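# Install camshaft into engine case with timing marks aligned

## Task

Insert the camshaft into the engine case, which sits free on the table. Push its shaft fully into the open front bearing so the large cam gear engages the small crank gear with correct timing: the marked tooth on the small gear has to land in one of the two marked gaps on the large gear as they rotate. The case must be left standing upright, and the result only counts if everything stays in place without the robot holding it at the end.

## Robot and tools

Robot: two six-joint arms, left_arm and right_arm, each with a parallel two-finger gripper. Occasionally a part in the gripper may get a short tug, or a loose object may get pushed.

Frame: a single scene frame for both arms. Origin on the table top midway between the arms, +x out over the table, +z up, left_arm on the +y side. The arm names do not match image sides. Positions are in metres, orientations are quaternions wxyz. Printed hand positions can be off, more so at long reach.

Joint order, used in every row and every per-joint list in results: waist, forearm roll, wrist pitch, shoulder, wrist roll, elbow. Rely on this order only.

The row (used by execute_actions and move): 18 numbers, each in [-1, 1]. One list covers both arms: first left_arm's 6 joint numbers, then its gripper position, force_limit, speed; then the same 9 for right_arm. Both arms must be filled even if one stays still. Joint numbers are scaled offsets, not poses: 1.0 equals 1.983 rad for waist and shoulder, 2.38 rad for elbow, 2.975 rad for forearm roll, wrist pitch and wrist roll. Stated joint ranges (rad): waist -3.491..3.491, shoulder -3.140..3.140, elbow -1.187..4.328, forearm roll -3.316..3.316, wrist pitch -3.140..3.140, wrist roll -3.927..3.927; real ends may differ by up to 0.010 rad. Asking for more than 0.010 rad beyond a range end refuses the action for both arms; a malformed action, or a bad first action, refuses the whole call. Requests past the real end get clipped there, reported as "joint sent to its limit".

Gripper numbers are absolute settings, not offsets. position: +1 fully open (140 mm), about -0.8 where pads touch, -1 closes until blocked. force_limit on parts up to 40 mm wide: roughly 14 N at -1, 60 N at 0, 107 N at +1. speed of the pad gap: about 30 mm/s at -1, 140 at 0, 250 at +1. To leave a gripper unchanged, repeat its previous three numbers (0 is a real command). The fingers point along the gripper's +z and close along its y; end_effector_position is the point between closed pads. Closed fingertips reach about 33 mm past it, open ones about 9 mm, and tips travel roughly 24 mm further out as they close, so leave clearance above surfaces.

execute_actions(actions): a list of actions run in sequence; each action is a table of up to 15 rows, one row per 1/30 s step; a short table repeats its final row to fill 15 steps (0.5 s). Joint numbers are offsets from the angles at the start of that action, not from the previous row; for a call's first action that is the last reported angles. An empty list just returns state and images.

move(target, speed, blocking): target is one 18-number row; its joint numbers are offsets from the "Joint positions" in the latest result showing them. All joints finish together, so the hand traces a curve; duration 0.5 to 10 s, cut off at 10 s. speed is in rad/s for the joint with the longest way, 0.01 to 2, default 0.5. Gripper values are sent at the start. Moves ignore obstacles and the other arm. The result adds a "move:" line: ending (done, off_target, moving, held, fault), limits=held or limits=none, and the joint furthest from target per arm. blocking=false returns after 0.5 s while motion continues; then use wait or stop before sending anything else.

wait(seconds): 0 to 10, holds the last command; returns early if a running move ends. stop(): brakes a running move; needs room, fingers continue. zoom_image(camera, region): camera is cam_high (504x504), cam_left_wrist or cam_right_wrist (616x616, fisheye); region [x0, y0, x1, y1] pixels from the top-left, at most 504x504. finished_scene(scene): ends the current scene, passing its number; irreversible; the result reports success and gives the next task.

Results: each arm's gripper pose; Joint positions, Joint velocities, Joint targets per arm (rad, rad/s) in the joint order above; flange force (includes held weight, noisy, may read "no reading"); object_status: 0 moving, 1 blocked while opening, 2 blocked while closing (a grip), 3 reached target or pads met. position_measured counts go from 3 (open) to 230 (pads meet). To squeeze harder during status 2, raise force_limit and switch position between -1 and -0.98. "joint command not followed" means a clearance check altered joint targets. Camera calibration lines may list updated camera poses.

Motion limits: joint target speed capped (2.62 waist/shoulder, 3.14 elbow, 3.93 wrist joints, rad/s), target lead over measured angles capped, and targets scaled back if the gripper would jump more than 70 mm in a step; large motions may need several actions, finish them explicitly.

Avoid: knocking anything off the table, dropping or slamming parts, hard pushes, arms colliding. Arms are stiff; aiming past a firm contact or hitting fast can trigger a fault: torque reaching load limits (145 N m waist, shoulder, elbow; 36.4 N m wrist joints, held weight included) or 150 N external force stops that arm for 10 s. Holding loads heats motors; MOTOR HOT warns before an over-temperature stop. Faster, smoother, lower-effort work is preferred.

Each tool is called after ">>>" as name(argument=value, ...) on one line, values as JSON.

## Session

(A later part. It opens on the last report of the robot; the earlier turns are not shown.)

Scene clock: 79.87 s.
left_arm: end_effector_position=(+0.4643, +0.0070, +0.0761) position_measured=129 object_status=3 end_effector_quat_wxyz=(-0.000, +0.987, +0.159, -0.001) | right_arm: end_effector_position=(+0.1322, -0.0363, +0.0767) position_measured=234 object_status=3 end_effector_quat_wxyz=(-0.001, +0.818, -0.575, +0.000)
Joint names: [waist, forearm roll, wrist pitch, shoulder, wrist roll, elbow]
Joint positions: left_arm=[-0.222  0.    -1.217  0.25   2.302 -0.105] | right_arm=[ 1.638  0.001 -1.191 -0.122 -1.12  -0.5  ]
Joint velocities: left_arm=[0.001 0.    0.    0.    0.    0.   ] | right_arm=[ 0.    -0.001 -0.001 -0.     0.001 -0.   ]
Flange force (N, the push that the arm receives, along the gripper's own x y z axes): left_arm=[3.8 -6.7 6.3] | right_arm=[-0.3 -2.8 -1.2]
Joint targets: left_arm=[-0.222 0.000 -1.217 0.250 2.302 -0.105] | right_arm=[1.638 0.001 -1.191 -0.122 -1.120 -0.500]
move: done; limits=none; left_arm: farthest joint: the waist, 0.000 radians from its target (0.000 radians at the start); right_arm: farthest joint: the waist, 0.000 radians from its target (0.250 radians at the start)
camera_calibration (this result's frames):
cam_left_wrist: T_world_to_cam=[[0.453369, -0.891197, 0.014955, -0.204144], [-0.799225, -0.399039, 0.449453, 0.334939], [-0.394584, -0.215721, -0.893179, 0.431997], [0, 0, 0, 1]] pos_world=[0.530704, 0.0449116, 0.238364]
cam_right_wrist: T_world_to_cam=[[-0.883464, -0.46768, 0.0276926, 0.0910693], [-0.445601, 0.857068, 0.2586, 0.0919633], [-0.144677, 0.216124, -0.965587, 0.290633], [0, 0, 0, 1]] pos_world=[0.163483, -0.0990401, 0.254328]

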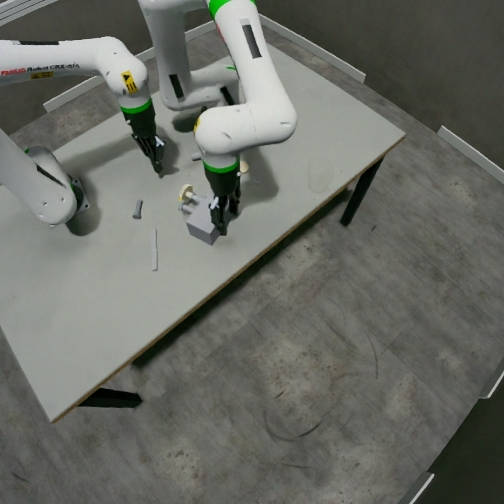

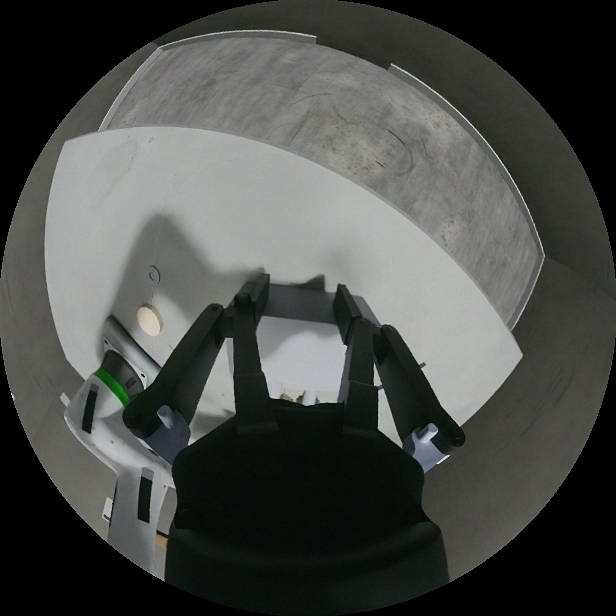

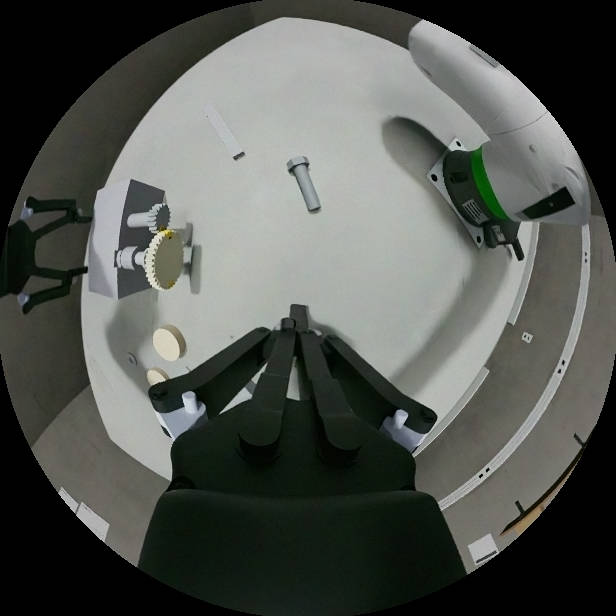

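>>> move(target=[0,0,0,0,0,0,0,0,0, -0.1,0,-0.052,0.025,-0.3866,0.086,-1,0.3,0], speed=0.7)

>>> move(target=[0,0,0,0,0,0,0,0,0, -0.1136,0,0.0036,0.0542,0,0.0405,-1,0.3,0], speed=0.2)

>>> move(target=[0,0,0,0,0,0,0,0,0, 0,0,0.0145,0.0058,0,-0.0133,-1,0.3,0], speed=0.02)

>>> zoom_image(camera="cam_high", region=[150,160,230,240])

>>> zoom_image(camera="cam_right_wrist", region=[240,270,380,370])

Scene clock: 82.27 s.
left_arm: end_effector_position=(+0.4643, +0.0070, +0.0761) position_measured=129 object_status=3 end_effector_quat_wxyz=(-0.000, +0.987, +0.159, -0.001) | right_arm: end_effector_position=(+0.2069, -0.0374, +0.1422) position_measured=234 object_status=3 end_effector_quat_wxyz=(+0.001, -0.280, +0.960, +0.000)
Joint names: [waist, forearm roll, wrist pitch, shoulder, wrist roll, elbow]
Joint positions: left_arm=[-0.222  0.    -1.217  0.25   2.302 -0.105] | right_arm=[ 1.44   0.001 -1.346 -0.072 -2.27  -0.296]
Joint velocities: left_arm=[ 0.001 -0.001 -0.001  0.001  0.    -0.001] | right_arm=[ 0.    -0.001  0.    -0.    -0.001  0.   ]
Flange force (N, the push that the arm receives, along the gripper's own x y z axes): left_arm=[1.7 -8.4 7.1] | right_arm=[-2.8 -1.7 -1.8]
Joint targets: left_arm=[-0.222 0.000 -1.217 0.250 2.302 -0.105] | right_arm=[1.440 0.001 -1.346 -0.072 -2.270 -0.296]
move: done; limits=none; left_arm: farthest joint: the waist, 0.000 radians from its target (0.000 radians at the start); right_arm: farthest joint: the waist, 0.000 radians from its target (0.199 radians at the start)
camera_calibration (this result's frames):
cam_left_wrist: T_world_to_cam=[[0.453369, -0.891197, 0.0149549, -0.204144], [-0.799224, -0.399039, 0.449453, 0.334939], [-0.394584, -0.215721, -0.893179, 0.431998], [0, 0, 0, 1]] pos_world=[0.530704, 0.0449116, 0.238364]
cam_right_wrist: T_world_to_cam=[[-0.650892, 0.758601, 0.0293866, 0.1522], [0.73779, 0.622966, 0.259958, -0.144554], [0.178897, 0.190886, -0.965173, 0.297069], [0, 0, 0, 1]] pos_world=[0.152572, -0.0821133, 0.319828]

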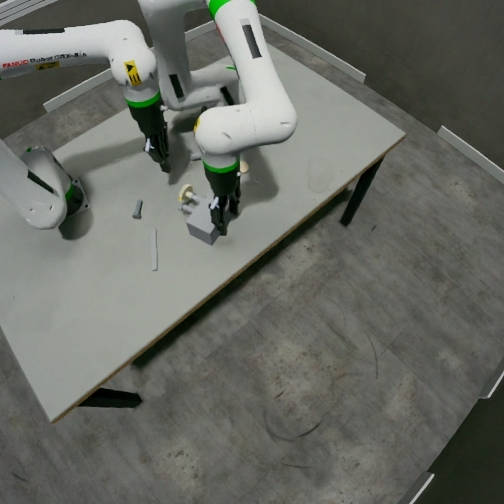

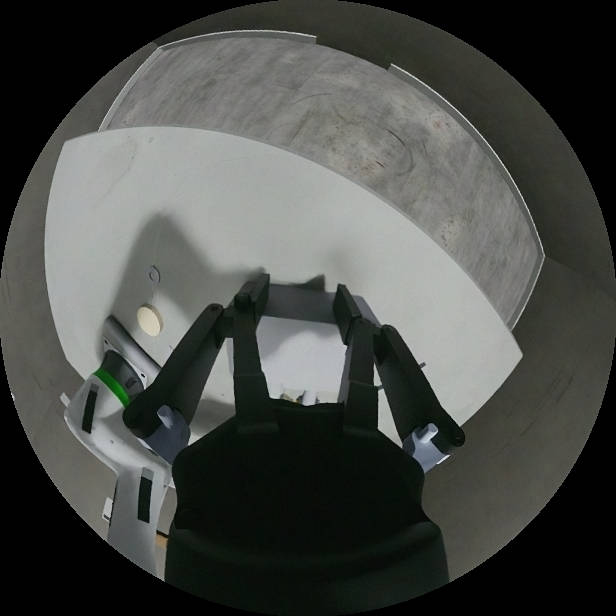

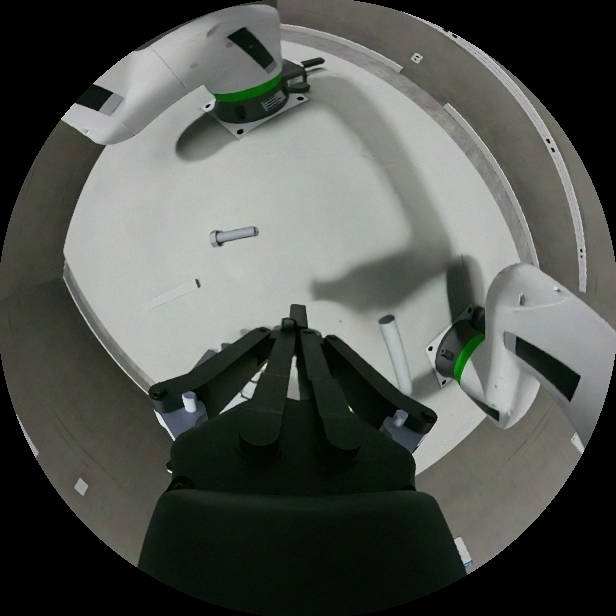

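Scene clock: 83.70 s.
left_arm: end_effector_position=(+0.4643, +0.0070, +0.0761) position_measured=129 object_status=3 end_effector_quat_wxyz=(-0.000, +0.987, +0.159, -0.001) | right_arm: end_effector_position=(+0.2969, -0.0627, +0.1384) position_measured=234 object_status=3 end_effector_quat_wxyz=(+0.001, -0.171, +0.985, +0.000)
Joint names: [waist, forearm roll, wrist pitch, shoulder, wrist roll, elbow]
Joint positions: left_arm=[-0.222  0.    -1.217  0.25   2.302 -0.105] | right_arm=[ 1.215  0.001 -1.335  0.035 -2.27  -0.199]
Joint velocities: left_arm=[ 0.002  0.    -0.001 -0.001  0.    -0.   ] | right_arm=[-0.001 -0.     0.     0.     0.     0.   ]
Flange force (N, the push that the arm receives, along the gripper's own x y z axes): left_arm=[6.5 -6.3 4.1] | right_arm=[-3.3 0.6 -1.9]
Joint targets: left_arm=[-0.222 0.000 -1.217 0.250 2.302 -0.105] | right_arm=[1.215 0.001 -1.335 0.035 -2.270 -0.199]
move: done; limits=none; left_arm: farthest joint: the waist, 0.000 radians from its target (0.000 radians at the start); right_arm: farthest joint: the waist, 0.000 radians from its target (0.225 radians at the start)
camera_calibration (this result's frames):
cam_left_wrist: T_world_to_cam=[[0.453369, -0.891197, 0.014955, -0.204144], [-0.799225, -0.399039, 0.449453, 0.334939], [-0.394584, -0.215721, -0.893179, 0.431997], [0, 0, 0, 1]] pos_world=[0.530704, 0.0449116, 0.238364]
cam_right_wrist: T_world_to_cam=[[-0.465, 0.88483, 0.0291785, 0.182865], [0.85835, 0.442523, 0.259633, -0.24127], [0.216819, 0.145775, -0.965266, 0.268013], [0, 0, 0, 1]] pos_world=[0.234016, -0.0941068, 0.31601]

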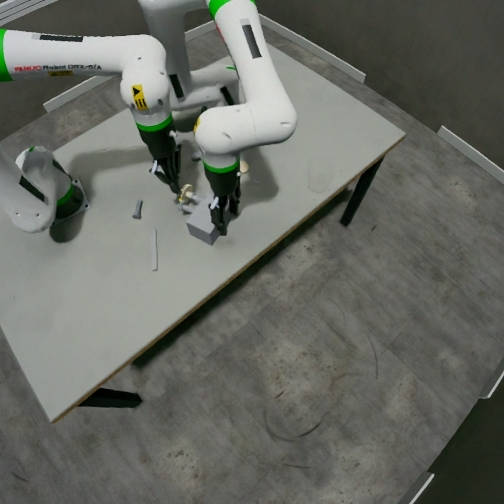

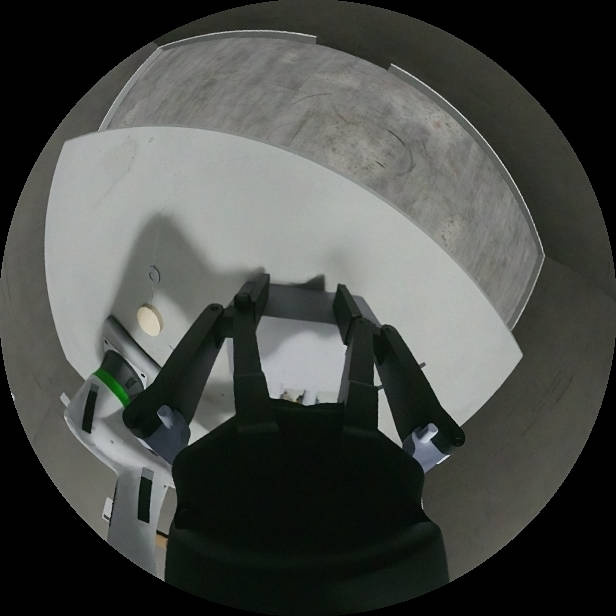

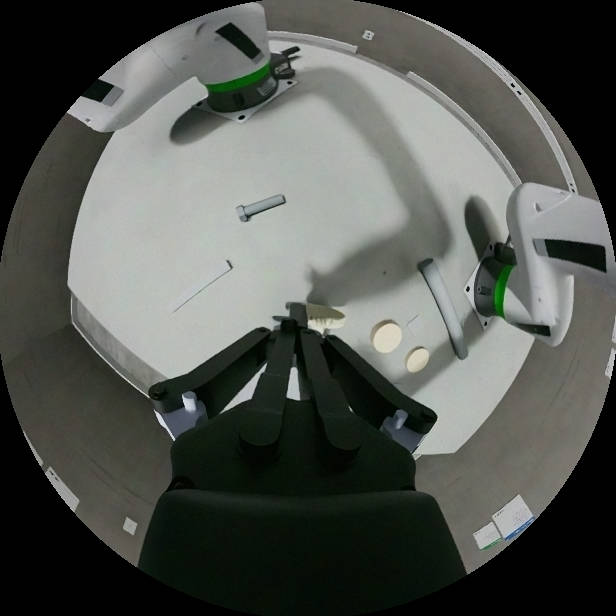

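Scene clock: 86.07 s.
left_arm: end_effector_position=(+0.4643, +0.0070, +0.0761) position_measured=129 object_status=3 end_effector_quat_wxyz=(-0.000, +0.987, +0.159, -0.001) | right_arm: end_effector_position=(+0.2969, -0.0627, +0.1203) position_measured=234 object_status=3 end_effector_quat_wxyz=(+0.001, -0.171, +0.985, +0.000)
Joint names: [waist, forearm roll, wrist pitch, shoulder, wrist roll, elbow]
Joint positions: left_arm=[-0.222  0.    -1.217  0.25   2.302 -0.105] | right_arm=[ 1.215  0.001 -1.292  0.047 -2.27  -0.231]
Joint velocities: left_arm=[-0.    -0.    -0.     0.001  0.    -0.001] | right_arm=[-0.001  0.    -0.001  0.    -0.    -0.   ]
Flange force (N, the push that the arm receives, along the gripper's own x y z axes): left_arm=[6.3 -0.9 5.1] | right_arm=[-4.6 -0.1 -1.7]
Joint targets: left_arm=[-0.222 0.000 -1.217 0.250 2.302 -0.105] | right_arm=[1.215 0.001 -1.292 0.047 -2.270 -0.231]
move: done; limits=none; left_arm: farthest joint: the waist, 0.000 radians from its target (0.000 radians at the start); right_arm: farthest joint: the waist, 0.000 radians from its target (0.000 radians at the start)
camera_calibration (this result's frames):
cam_left_wrist: T_world_to_cam=[[0.453369, -0.891197, 0.0149549, -0.204144], [-0.799225, -0.399039, 0.449453, 0.334939], [-0.394584, -0.215721, -0.893179, 0.431997], [0, 0, 0, 1]] pos_world=[0.530704, 0.0449116, 0.238364]
cam_right_wrist: T_world_to_cam=[[-0.46503, 0.884814, 0.0291815, 0.183396], [0.858339, 0.442553, 0.259617, -0.236561], [0.216799, 0.145777, -0.965271, 0.250505], [0, 0, 0, 1]] pos_world=[0.234025, -0.0940987, 0.297869]

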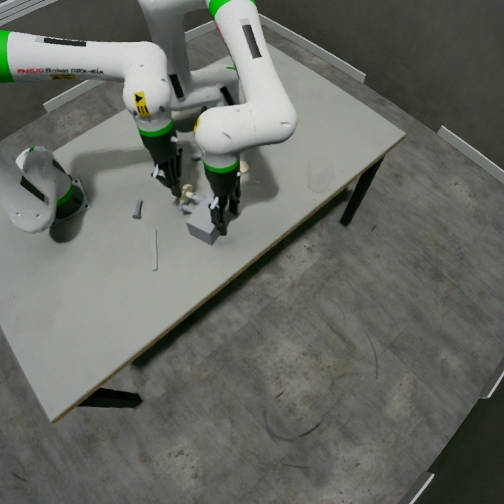

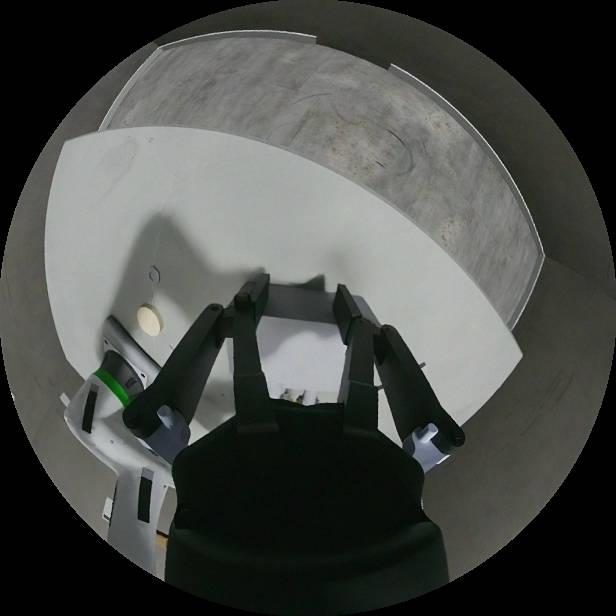

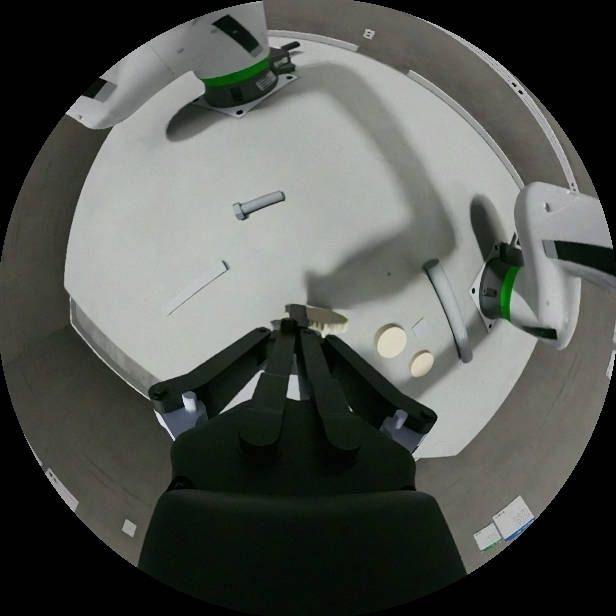

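Region (150, 160, 230, 240) of cam_high's 504x504 image, scaled by 6.300, with more detail than that image has.

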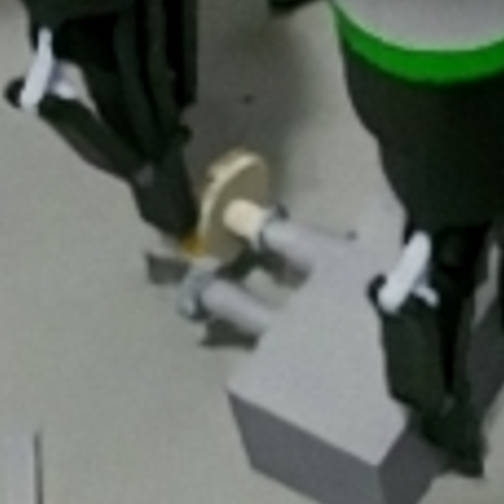

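Region (240, 270, 380, 370) of cam_right_wrist's 616x616 image, scaled by 3.600, with more detail than that image has; it fills the top 360 rows of this view, and the rest is white.

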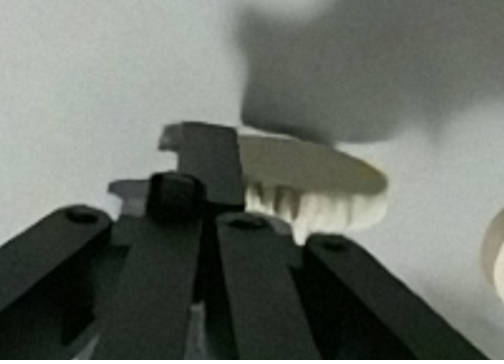

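>>> move(target=[0,0,0,0,0,0,0,0,0, 0,0,0.0041,0.0019,0,-0.0035,-1,0.3,0], speed=0.01)

>>> zoom_image(camera="cam_right_wrist", region=[240,270,380,370])

Scene clock: 87.63 s.
left_arm: end_effector_position=(+0.4643, +0.0070, +0.0761) position_measured=129 object_status=3 end_effector_quat_wxyz=(-0.000, +0.987, +0.159, -0.001) | right_arm: end_effector_position=(+0.2970, -0.0626, +0.1152) position_measured=234 object_status=3 end_effector_quat_wxyz=(+0.001, -0.171, +0.985, +0.000)
Joint names: [waist, forearm roll, wrist pitch, shoulder, wrist roll, elbow]
Joint positions: left_arm=[-0.222  0.    -1.217  0.25   2.302 -0.105] | right_arm=[ 1.215  0.001 -1.279  0.051 -2.27  -0.239]
Joint velocities: left_arm=[-0.     0.     0.     0.001 -0.    -0.001] | right_arm=[ 0.001  0.001 -0.001 -0.     0.001  0.   ]
Flange force (N, the push that the arm receives, along the gripper's own x y z axes): left_arm=[7.8 -1.9 5.7] | right_arm=[-0.4 -1.3 -0.4]
Joint targets: left_arm=[-0.222 0.000 -1.217 0.250 2.302 -0.105] | right_arm=[1.215 0.001 -1.279 0.051 -2.270 -0.239]
move: done; limits=none; left_arm: farthest joint: the waist, 0.000 radians from its target (0.000 radians at the start); right_arm: farthest joint: the waist, 0.000 radians from its target (0.000 radians at the start)
camera_calibration (this result's frames):
cam_left_wrist: T_world_to_cam=[[0.453369, -0.891197, 0.0149549, -0.204144], [-0.799225, -0.399039, 0.449453, 0.334939], [-0.394584, -0.215721, -0.893179, 0.431998], [0, 0, 0, 1]] pos_world=[0.530704, 0.0449116, 0.238364]
cam_right_wrist: T_world_to_cam=[[-0.465042, 0.884806, 0.0292389, 0.183474], [0.858321, 0.44254, 0.259699, -0.235352], [0.216844, 0.145867, -0.965247, 0.245573], [0, 0, 0, 1]] pos_world=[0.234079, -0.0940072, 0.292795]

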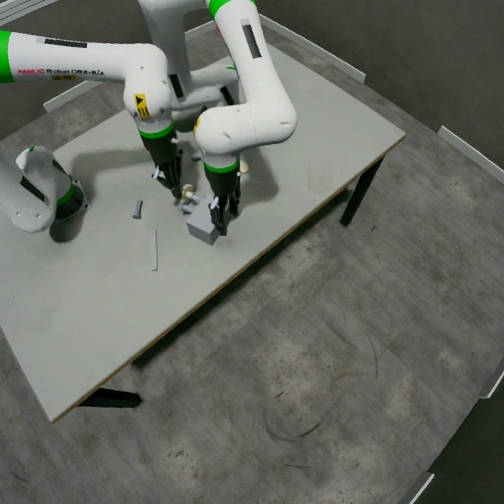

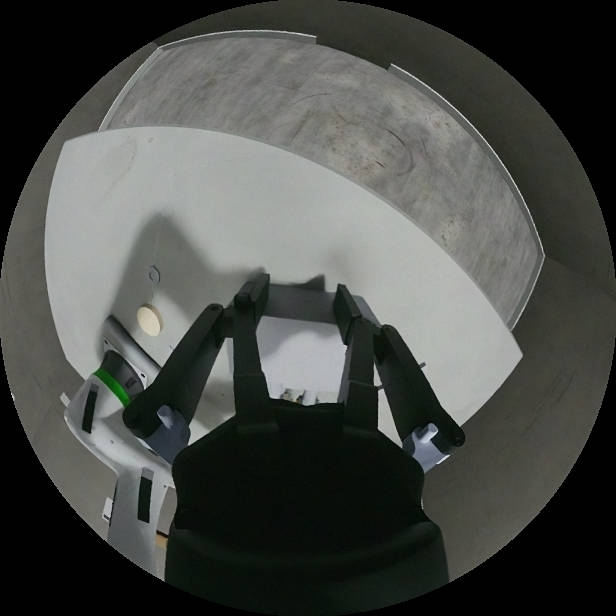

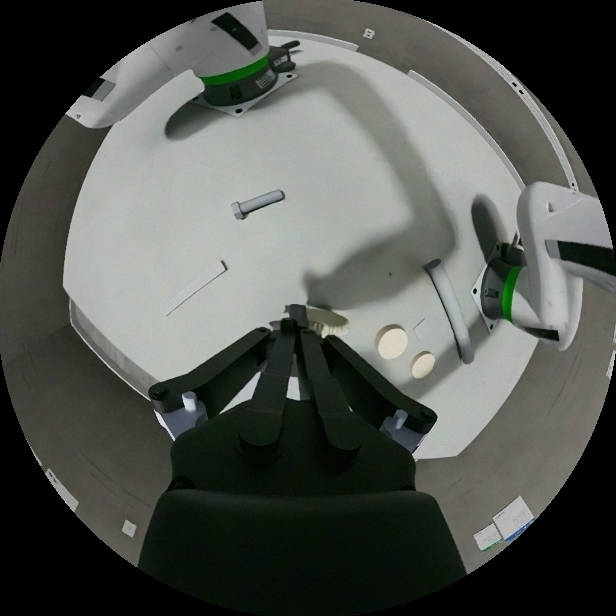

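Region (240, 270, 380, 370) of cam_right_wrist's 616x616 image, scaled by 3.600, with more detail than that image has; it fills the top 360 rows of this view, and the rest is white.

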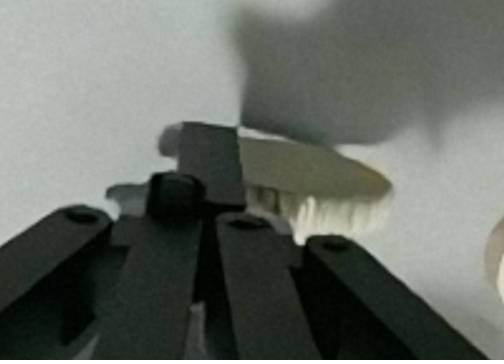

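>>> move(target=[0,0,0,0,0,0,0,0,0, 0,0,0.0041,0.0019,0,-0.0035,-1,0.3,0], speed=0.01)

>>> zoom_image(camera="cam_right_wrist", region=[240,270,380,370])

Scene clock: 89.13 s.
left_arm: end_effector_position=(+0.4643, +0.0070, +0.0761) position_measured=129 object_status=3 end_effector_quat_wxyz=(-0.000, +0.987, +0.159, -0.001) | right_arm: end_effector_position=(+0.2970, -0.0625, +0.1101) position_measured=234 object_status=3 end_effector_quat_wxyz=(+0.001, -0.171, +0.985, +0.000)
Joint names: [waist, forearm roll, wrist pitch, shoulder, wrist roll, elbow]
Joint positions: left_arm=[-0.222  0.    -1.217  0.25   2.302 -0.105] | right_arm=[ 1.215  0.001 -1.267  0.054 -2.27  -0.248]
Joint velocities: left_arm=[-0.    -0.    -0.    -0.001  0.    -0.002] | right_arm=[ 0.001  0.001  0.001 -0.     0.    -0.   ]
Flange force (N, the push that the arm receives, along the gripper's own x y z axes): left_arm=[5.1 -2.6 2.6] | right_arm=[1.6 -7.2 -13.1]
Joint targets: left_arm=[-0.222 0.000 -1.217 0.250 2.302 -0.105] | right_arm=[1.215 0.001 -1.267 0.054 -2.270 -0.248]
move: done; limits=none; left_arm: farthest joint: the waist, 0.000 radians from its target (0.000 radians at the start); right_arm: farthest joint: the wrist pitch, 0.001 radians from its target (0.013 radians at the start)
camera_calibration (this result's frames):
cam_left_wrist: T_world_to_cam=[[0.45337, -0.891197, 0.0149551, -0.204145], [-0.799225, -0.399039, 0.449453, 0.334939], [-0.394584, -0.215721, -0.893179, 0.431997], [0, 0, 0, 1]] pos_world=[0.530704, 0.0449116, 0.238364]
cam_right_wrist: T_world_to_cam=[[-0.465058, 0.884796, 0.0292727, 0.183595], [0.8583, 0.442537, 0.259772, -0.23409], [0.216891, 0.145934, -0.965226, 0.240671], [0, 0, 0, 1]] pos_world=[0.234102, -0.0939732, 0.287738]

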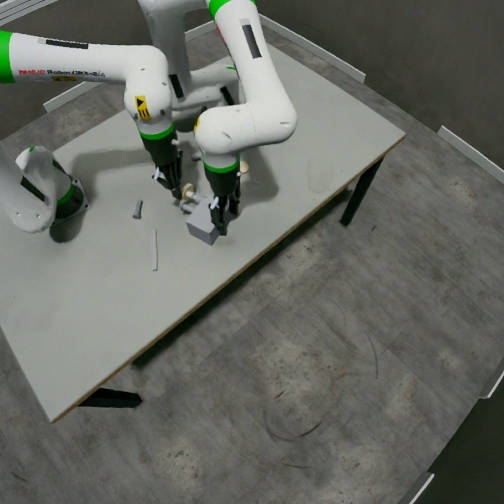

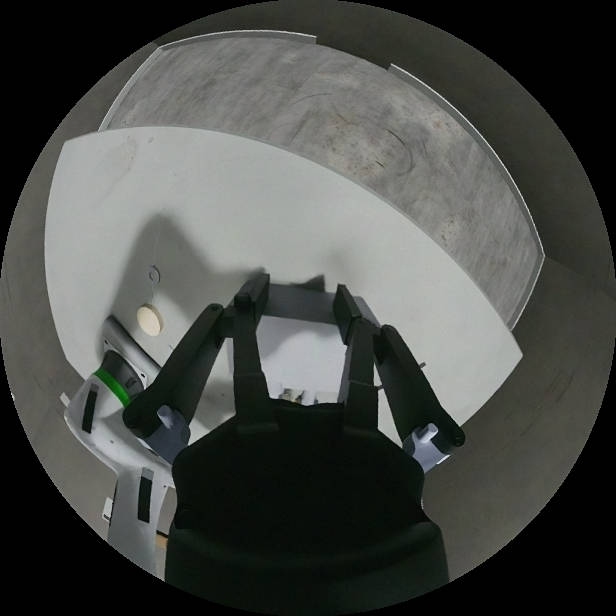

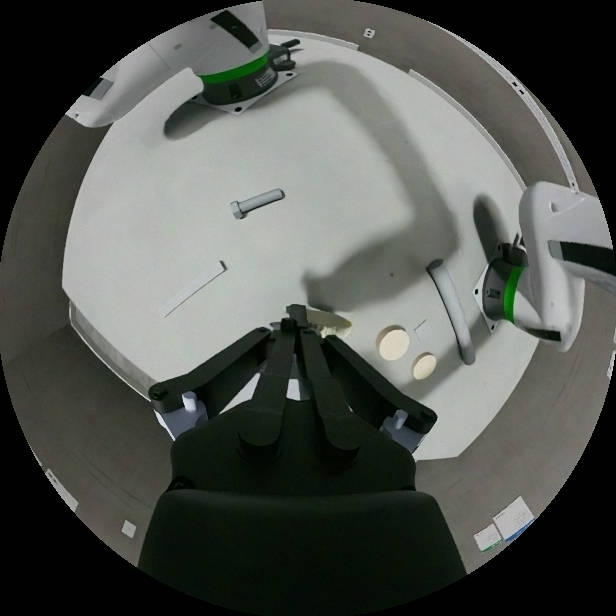

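Region (240, 270, 380, 370) of cam_right_wrist's 616x616 image, scaled by 3.600, with more detail than that image has; it fills the top 360 rows of this view, and the rest is white.

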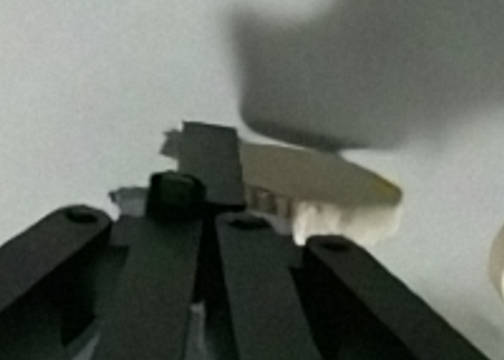

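>>> move(target=[0,0,0,0,0,0,0,0,0, -0.0055,0,0.0033,-0.0014,0.0037,-0.0052,-1,0.3,0], speed=0.01)

>>> zoom_image(camera="cam_right_wrist", region=[240,270,380,370])

>>> move(target=[0,0,0,0,0,0,0,0,0, -0.0027,0,-0.0025,-0.0026,0.0018,0.0009,-1,0.3,0], speed=0.02)

>>> move(target=[0,0,0,0,0,0,0,0,0, 0.015,0,0,-0.024,-0.01,-0.02,-1,0.3,0], speed=0.08)

>>> move(target=[0,0,0,0,0,0,0,0,0, 0.2065,0,0.0248,-0.0608,0.391,-0.0816,-1,0.3,0], speed=0.7)

>>> zoom_image(camera="cam_right_wrist", region=[110,200,230,320])

Scene clock: 90.83 s.
left_arm: end_effector_position=(+0.4643, +0.0070, +0.0761) position_measured=129 object_status=3 end_effector_quat_wxyz=(-0.000, +0.987, +0.159, -0.001) | right_arm: end_effector_position=(+0.2992, -0.0681, +0.1063) position_measured=234 object_status=3 end_effector_quat_wxyz=(+0.001, -0.171, +0.985, +0.000)
Joint names: [waist, forearm roll, wrist pitch, shoulder, wrist roll, elbow]
Joint positions: left_arm=[-0.222  0.    -1.217  0.25   2.302 -0.105] | right_arm=[ 1.204  0.001 -1.257  0.052 -2.259 -0.26 ]
Joint velocities: left_arm=[-0.     0.001  0.001 -0.001 -0.001  0.001] | right_arm=[ 0.     0.003  0.001 -0.    -0.001 -0.   ]
Flange force (N, the push that the arm receives, along the gripper's own x y z axes): left_arm=[6.0 -4.8 5.4] | right_arm=[-4.8 1.2 -1.8]
Joint targets: left_arm=[-0.222 0.000 -1.217 0.250 2.302 -0.105] | right_arm=[1.204 0.001 -1.257 0.052 -2.259 -0.260]
move: done; limits=none; left_arm: farthest joint: the waist, 0.000 radians from its target (0.000 radians at the start); right_arm: farthest joint: the waist, 0.000 radians from its target (0.011 radians at the start)
camera_calibration (this result's frames):
cam_left_wrist: T_world_to_cam=[[0.453369, -0.891197, 0.0149549, -0.204144], [-0.799225, -0.399039, 0.449453, 0.334939], [-0.394584, -0.215721, -0.893179, 0.431997], [0, 0, 0, 1]] pos_world=[0.530704, 0.0449116, 0.238364]
cam_right_wrist: T_world_to_cam=[[-0.46516, 0.884739, 0.0293688, 0.189689], [0.858219, 0.442588, 0.259952, -0.232448], [0.216991, 0.146124, -0.965175, 0.237259], [0, 0, 0, 1]] pos_world=[0.236244, -0.0996158, 0.283851]

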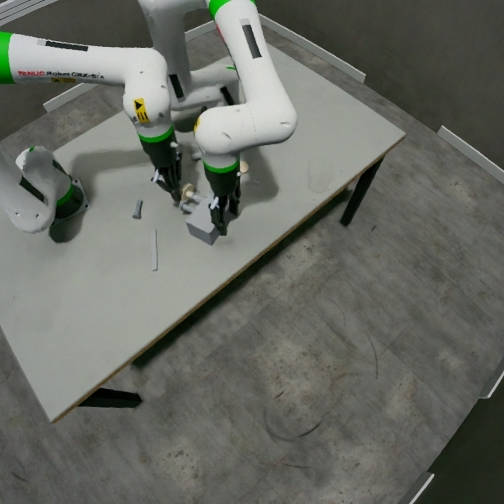

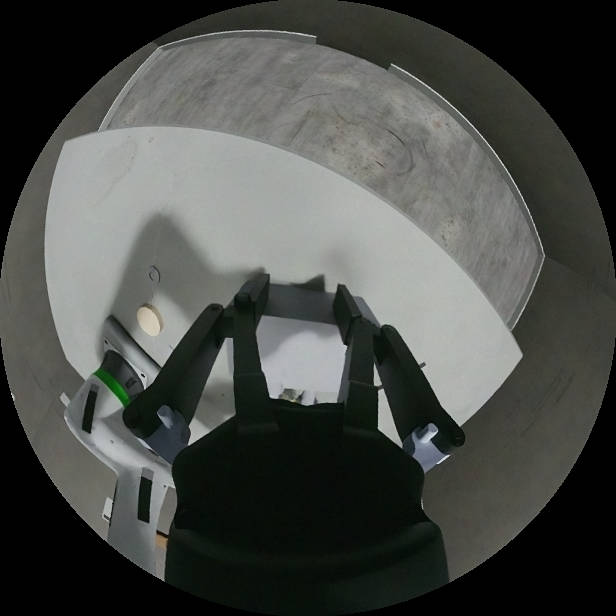

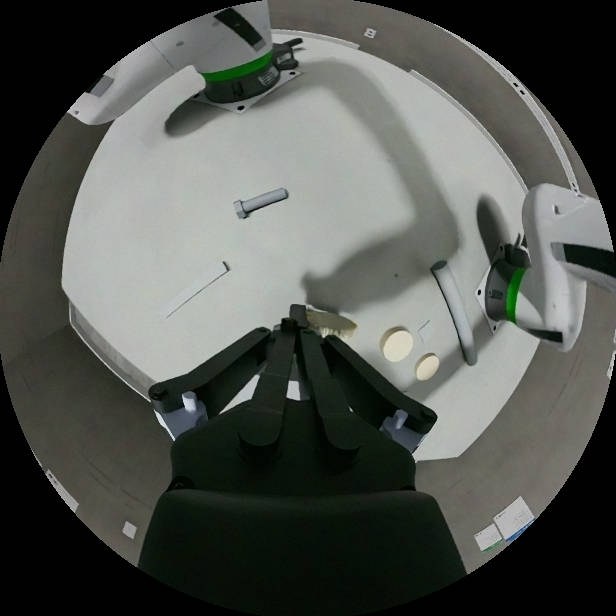

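Region (240, 270, 380, 370) of cam_right_wrist's 616x616 image, scaled by 3.600, with more detail than that image has; it fills the top 360 rows of this view, and the rest is white.

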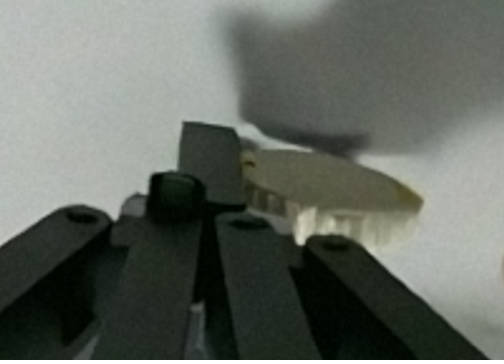

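Scene clock: 91.53 s.
left_arm: end_effector_position=(+0.4643, +0.0070, +0.0761) position_measured=129 object_status=3 end_effector_quat_wxyz=(-0.000, +0.987, +0.159, -0.001) | right_arm: end_effector_position=(+0.3002, -0.0710, +0.1094) position_measured=234 object_status=3 end_effector_quat_wxyz=(+0.001, -0.171, +0.985, +0.000)
Joint names: [waist, forearm roll, wrist pitch, shoulder, wrist roll, elbow]
Joint positions: left_arm=[-0.222  0.    -1.217  0.25   2.302 -0.105] | right_arm=[ 1.199  0.001 -1.265  0.046 -2.254 -0.258]
Joint velocities: left_arm=[-0.001 -0.     0.001 -0.001 -0.     0.   ] | right_arm=[-0.     0.001  0.001 -0.    -0.    -0.   ]
Flange force (N, the push that the arm receives, along the gripper's own x y z axes): left_arm=[2.4 0.0 5.4] | right_arm=[-1.2 0.4 -0.9]
Joint targets: left_arm=[-0.222 0.000 -1.217 0.250 2.302 -0.105] | right_arm=[1.199 0.001 -1.265 0.046 -2.254 -0.258]
move: done; limits=none; left_arm: farthest joint: the waist, 0.000 radians from its target (0.000 radians at the start); right_arm: farthest joint: the waist, 0.000 radians from its target (0.005 radians at the start)
camera_calibration (this result's frames):
cam_left_wrist: T_world_to_cam=[[0.453369, -0.891197, 0.014955, -0.204144], [-0.799225, -0.399039, 0.449453, 0.334939], [-0.394584, -0.215721, -0.893179, 0.431997], [0, 0, 0, 1]] pos_world=[0.530704, 0.0449116, 0.238364]
cam_right_wrist: T_world_to_cam=[[-0.465158, 0.884744, 0.0292739, 0.19257], [0.858235, 0.442623, 0.259843, -0.232843], [0.216937, 0.145992, -0.965207, 0.240453], [0, 0, 0, 1]] pos_world=[0.237246, -0.102417, 0.286952]

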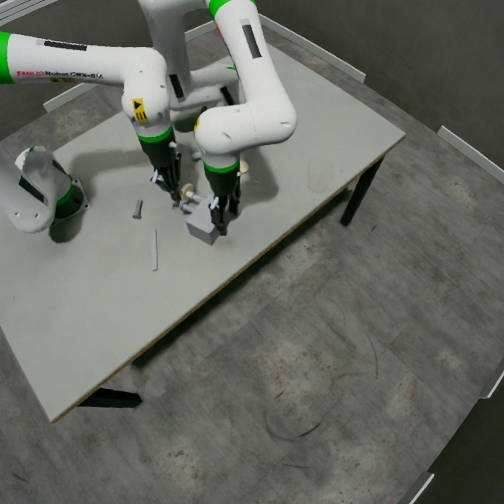

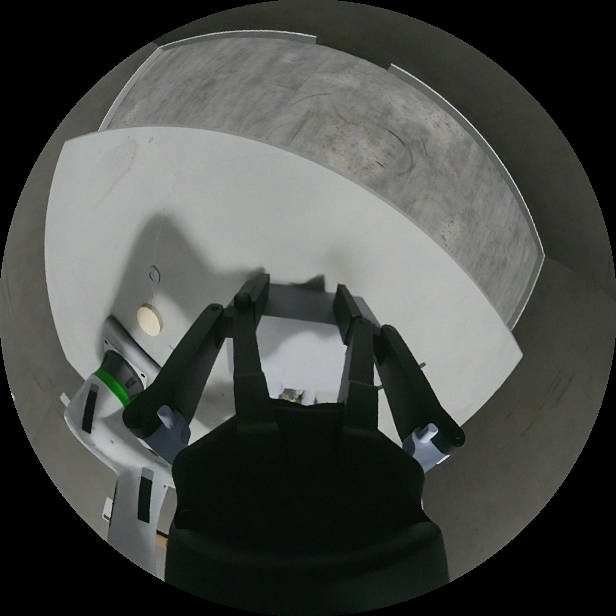

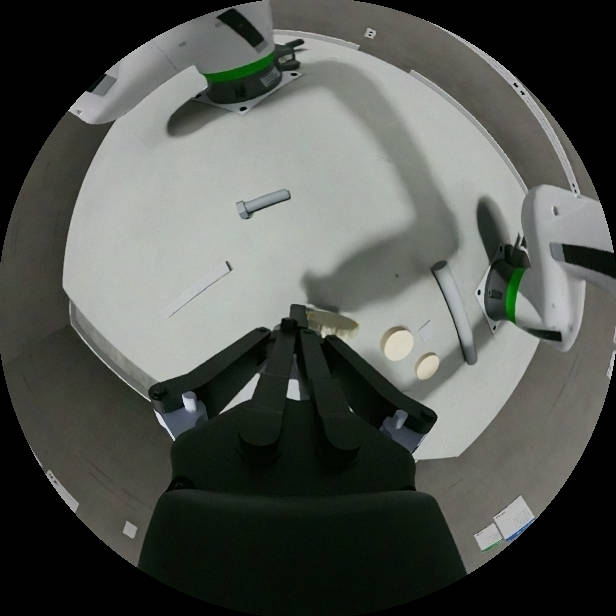

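Scene clock: 92.40 s.
left_arm: end_effector_position=(+0.4643, +0.0070, +0.0761) position_measured=129 object_status=3 end_effector_quat_wxyz=(-0.000, +0.987, +0.159, -0.001) | right_arm: end_effector_position=(+0.2815, -0.0781, +0.1098) position_measured=234 object_status=3 end_effector_quat_wxyz=(+0.001, -0.171, +0.985, +0.000)
Joint names: [waist, forearm roll, wrist pitch, shoulder, wrist roll, elbow]
Joint positions: left_arm=[-0.222  0.    -1.217  0.25   2.302 -0.105] | right_arm=[ 1.228  0.001 -1.265 -0.001 -2.283 -0.305]
Joint velocities: left_arm=[-0.     0.     0.001 -0.002  0.    -0.   ] | right_arm=[ 0.001  0.001  0.001 -0.    -0.001 -0.   ]
Flange force (N, the push that the arm receives, along the gripper's own x y z axes): left_arm=[3.9 -4.8 8.0] | right_arm=[-2.1 -0.9 -1.8]
Joint targets: left_arm=[-0.222 0.000 -1.217 0.250 2.302 -0.105] | right_arm=[1.228 0.001 -1.265 -0.001 -2.283 -0.305]
move: done; limits=none; left_arm: farthest joint: the waist, 0.000 radians from its target (0.000 radians at the start); right_arm: farthest joint: the waist, 0.000 radians from its target (0.030 radians at the start)
camera_calibration (this result's frames):
cam_left_wrist: T_world_to_cam=[[0.453369, -0.891197, 0.0149549, -0.204144], [-0.799225, -0.399039, 0.449453, 0.334939], [-0.394584, -0.215721, -0.893179, 0.431997], [0, 0, 0, 1]] pos_world=[0.530704, 0.0449116, 0.238364]
cam_right_wrist: T_world_to_cam=[[-0.465158, 0.884743, 0.0292984, 0.190211], [0.858239, 0.442619, 0.259835, -0.213755], [0.216919, 0.146009, -0.965208, 0.245988], [0, 0, 0, 1]] pos_world=[0.218572, -0.109592, 0.287398]

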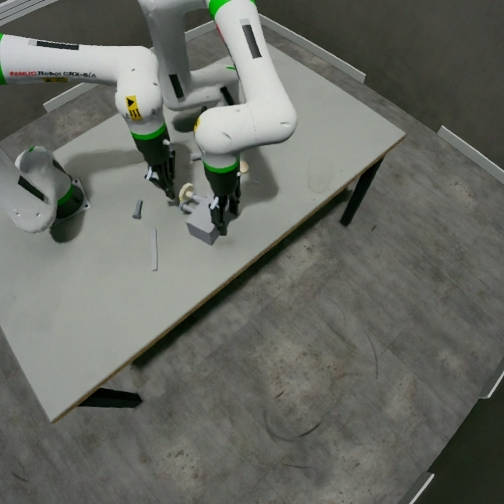

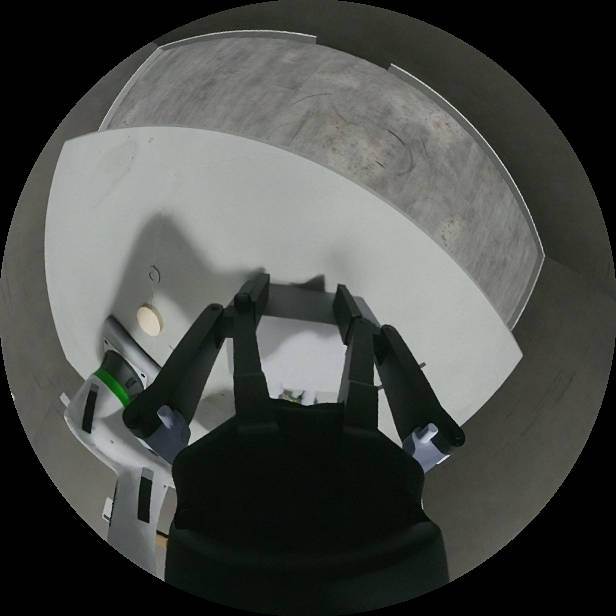

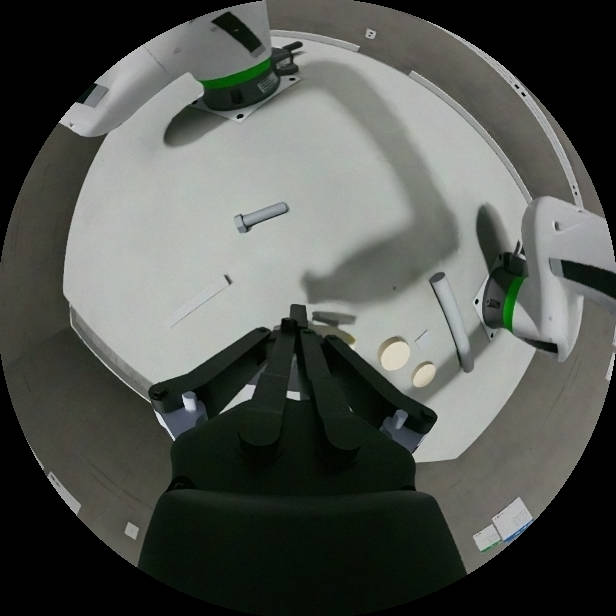

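Scene clock: 94.53 s.
left_arm: end_effector_position=(+0.4643, +0.0070, +0.0761) position_measured=129 object_status=3 end_effector_quat_wxyz=(-0.000, +0.987, +0.159, -0.001) | right_arm: end_effector_position=(+0.1324, -0.0361, +0.0769) position_measured=234 object_status=3 end_effector_quat_wxyz=(-0.001, +0.818, -0.575, +0.000)
Joint names: [waist, forearm roll, wrist pitch, shoulder, wrist roll, elbow]
Joint positions: left_arm=[-0.222  0.    -1.217  0.25   2.302 -0.105] | right_arm=[ 1.638  0.001 -1.191 -0.122 -1.12  -0.5  ]
Joint velocities: left_arm=[-0.001 -0.     0.     0.001  0.001  0.001] | right_arm=[-0.    -0.002  0.001 -0.     0.001 -0.   ]
Flange force (N, the push that the arm receives, along the gripper's own x y z axes): left_arm=[0.9 -4.2 8.9] | right_arm=[-2.0 -3.5 -0.5]
Joint targets: left_arm=[-0.222 0.000 -1.217 0.250 2.302 -0.105] | right_arm=[1.638 0.001 -1.191 -0.122 -1.120 -0.500]
move: done; limits=none; left_arm: farthest joint: the waist, 0.000 radians from its target (0.000 radians at the start); right_arm: farthest joint: the waist, 0.000 radians from its target (0.409 radians at the start)
camera_calibration (this result's frames):
cam_left_wrist: T_world_to_cam=[[0.453369, -0.891197, 0.014955, -0.204144], [-0.799225, -0.399039, 0.449453, 0.334939], [-0.394584, -0.215721, -0.893179, 0.431997], [0, 0, 0, 1]] pos_world=[0.530704, 0.0449116, 0.238364]
cam_right_wrist: T_world_to_cam=[[-0.883869, -0.466929, 0.0274396, 0.0914449], [-0.444885, 0.857355, 0.258881, 0.0917547], [-0.144404, 0.216609, -0.96552, 0.290897], [0, 0, 0, 1]] pos_world=[0.163652, -0.0989789, 0.254604]

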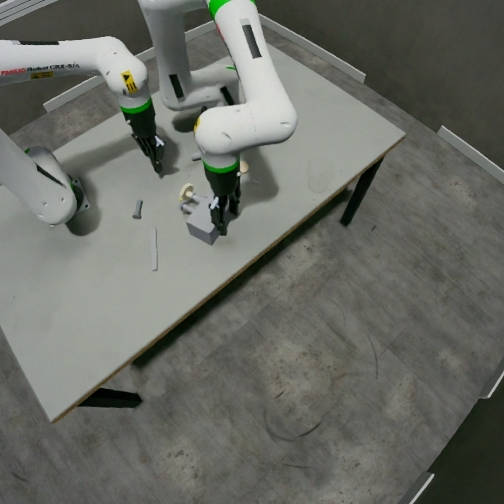

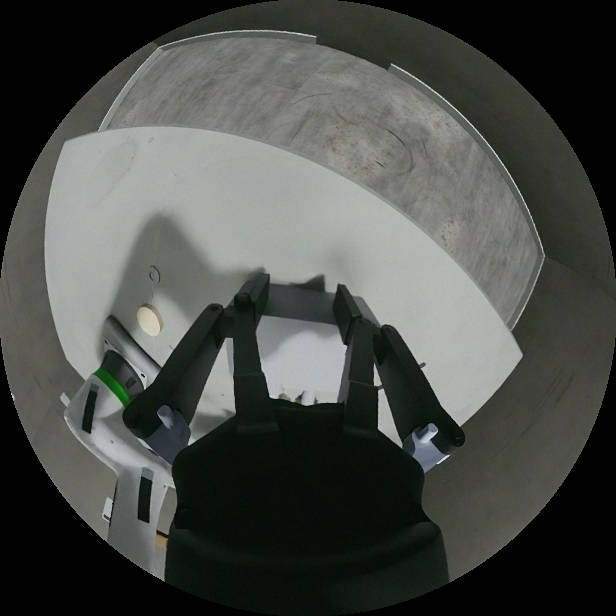

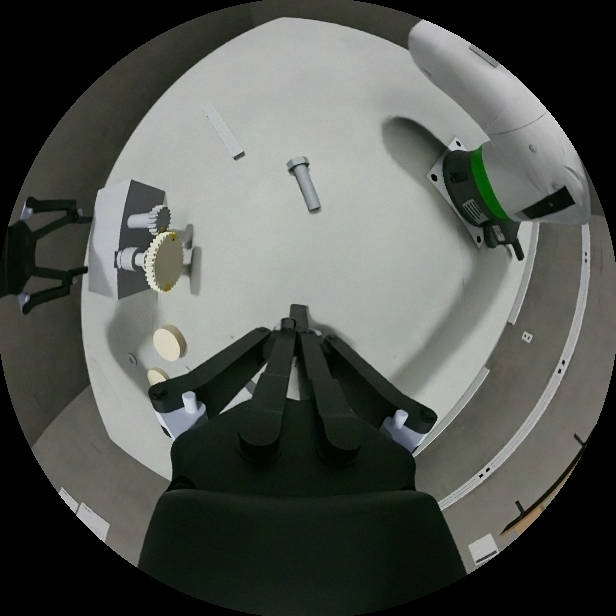

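Region (110, 200, 230, 320) of cam_right_wrist's 616x616 image, scaled by 4.200, with more detail than that image has.

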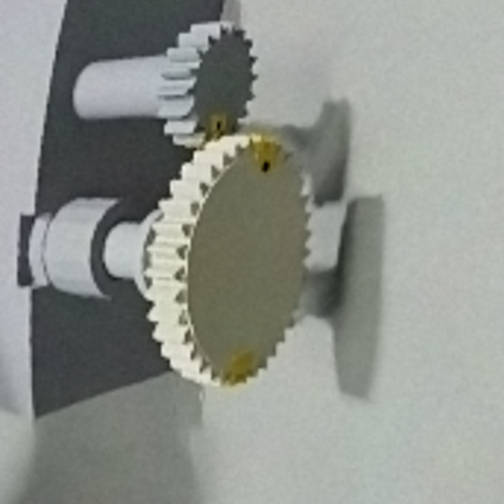

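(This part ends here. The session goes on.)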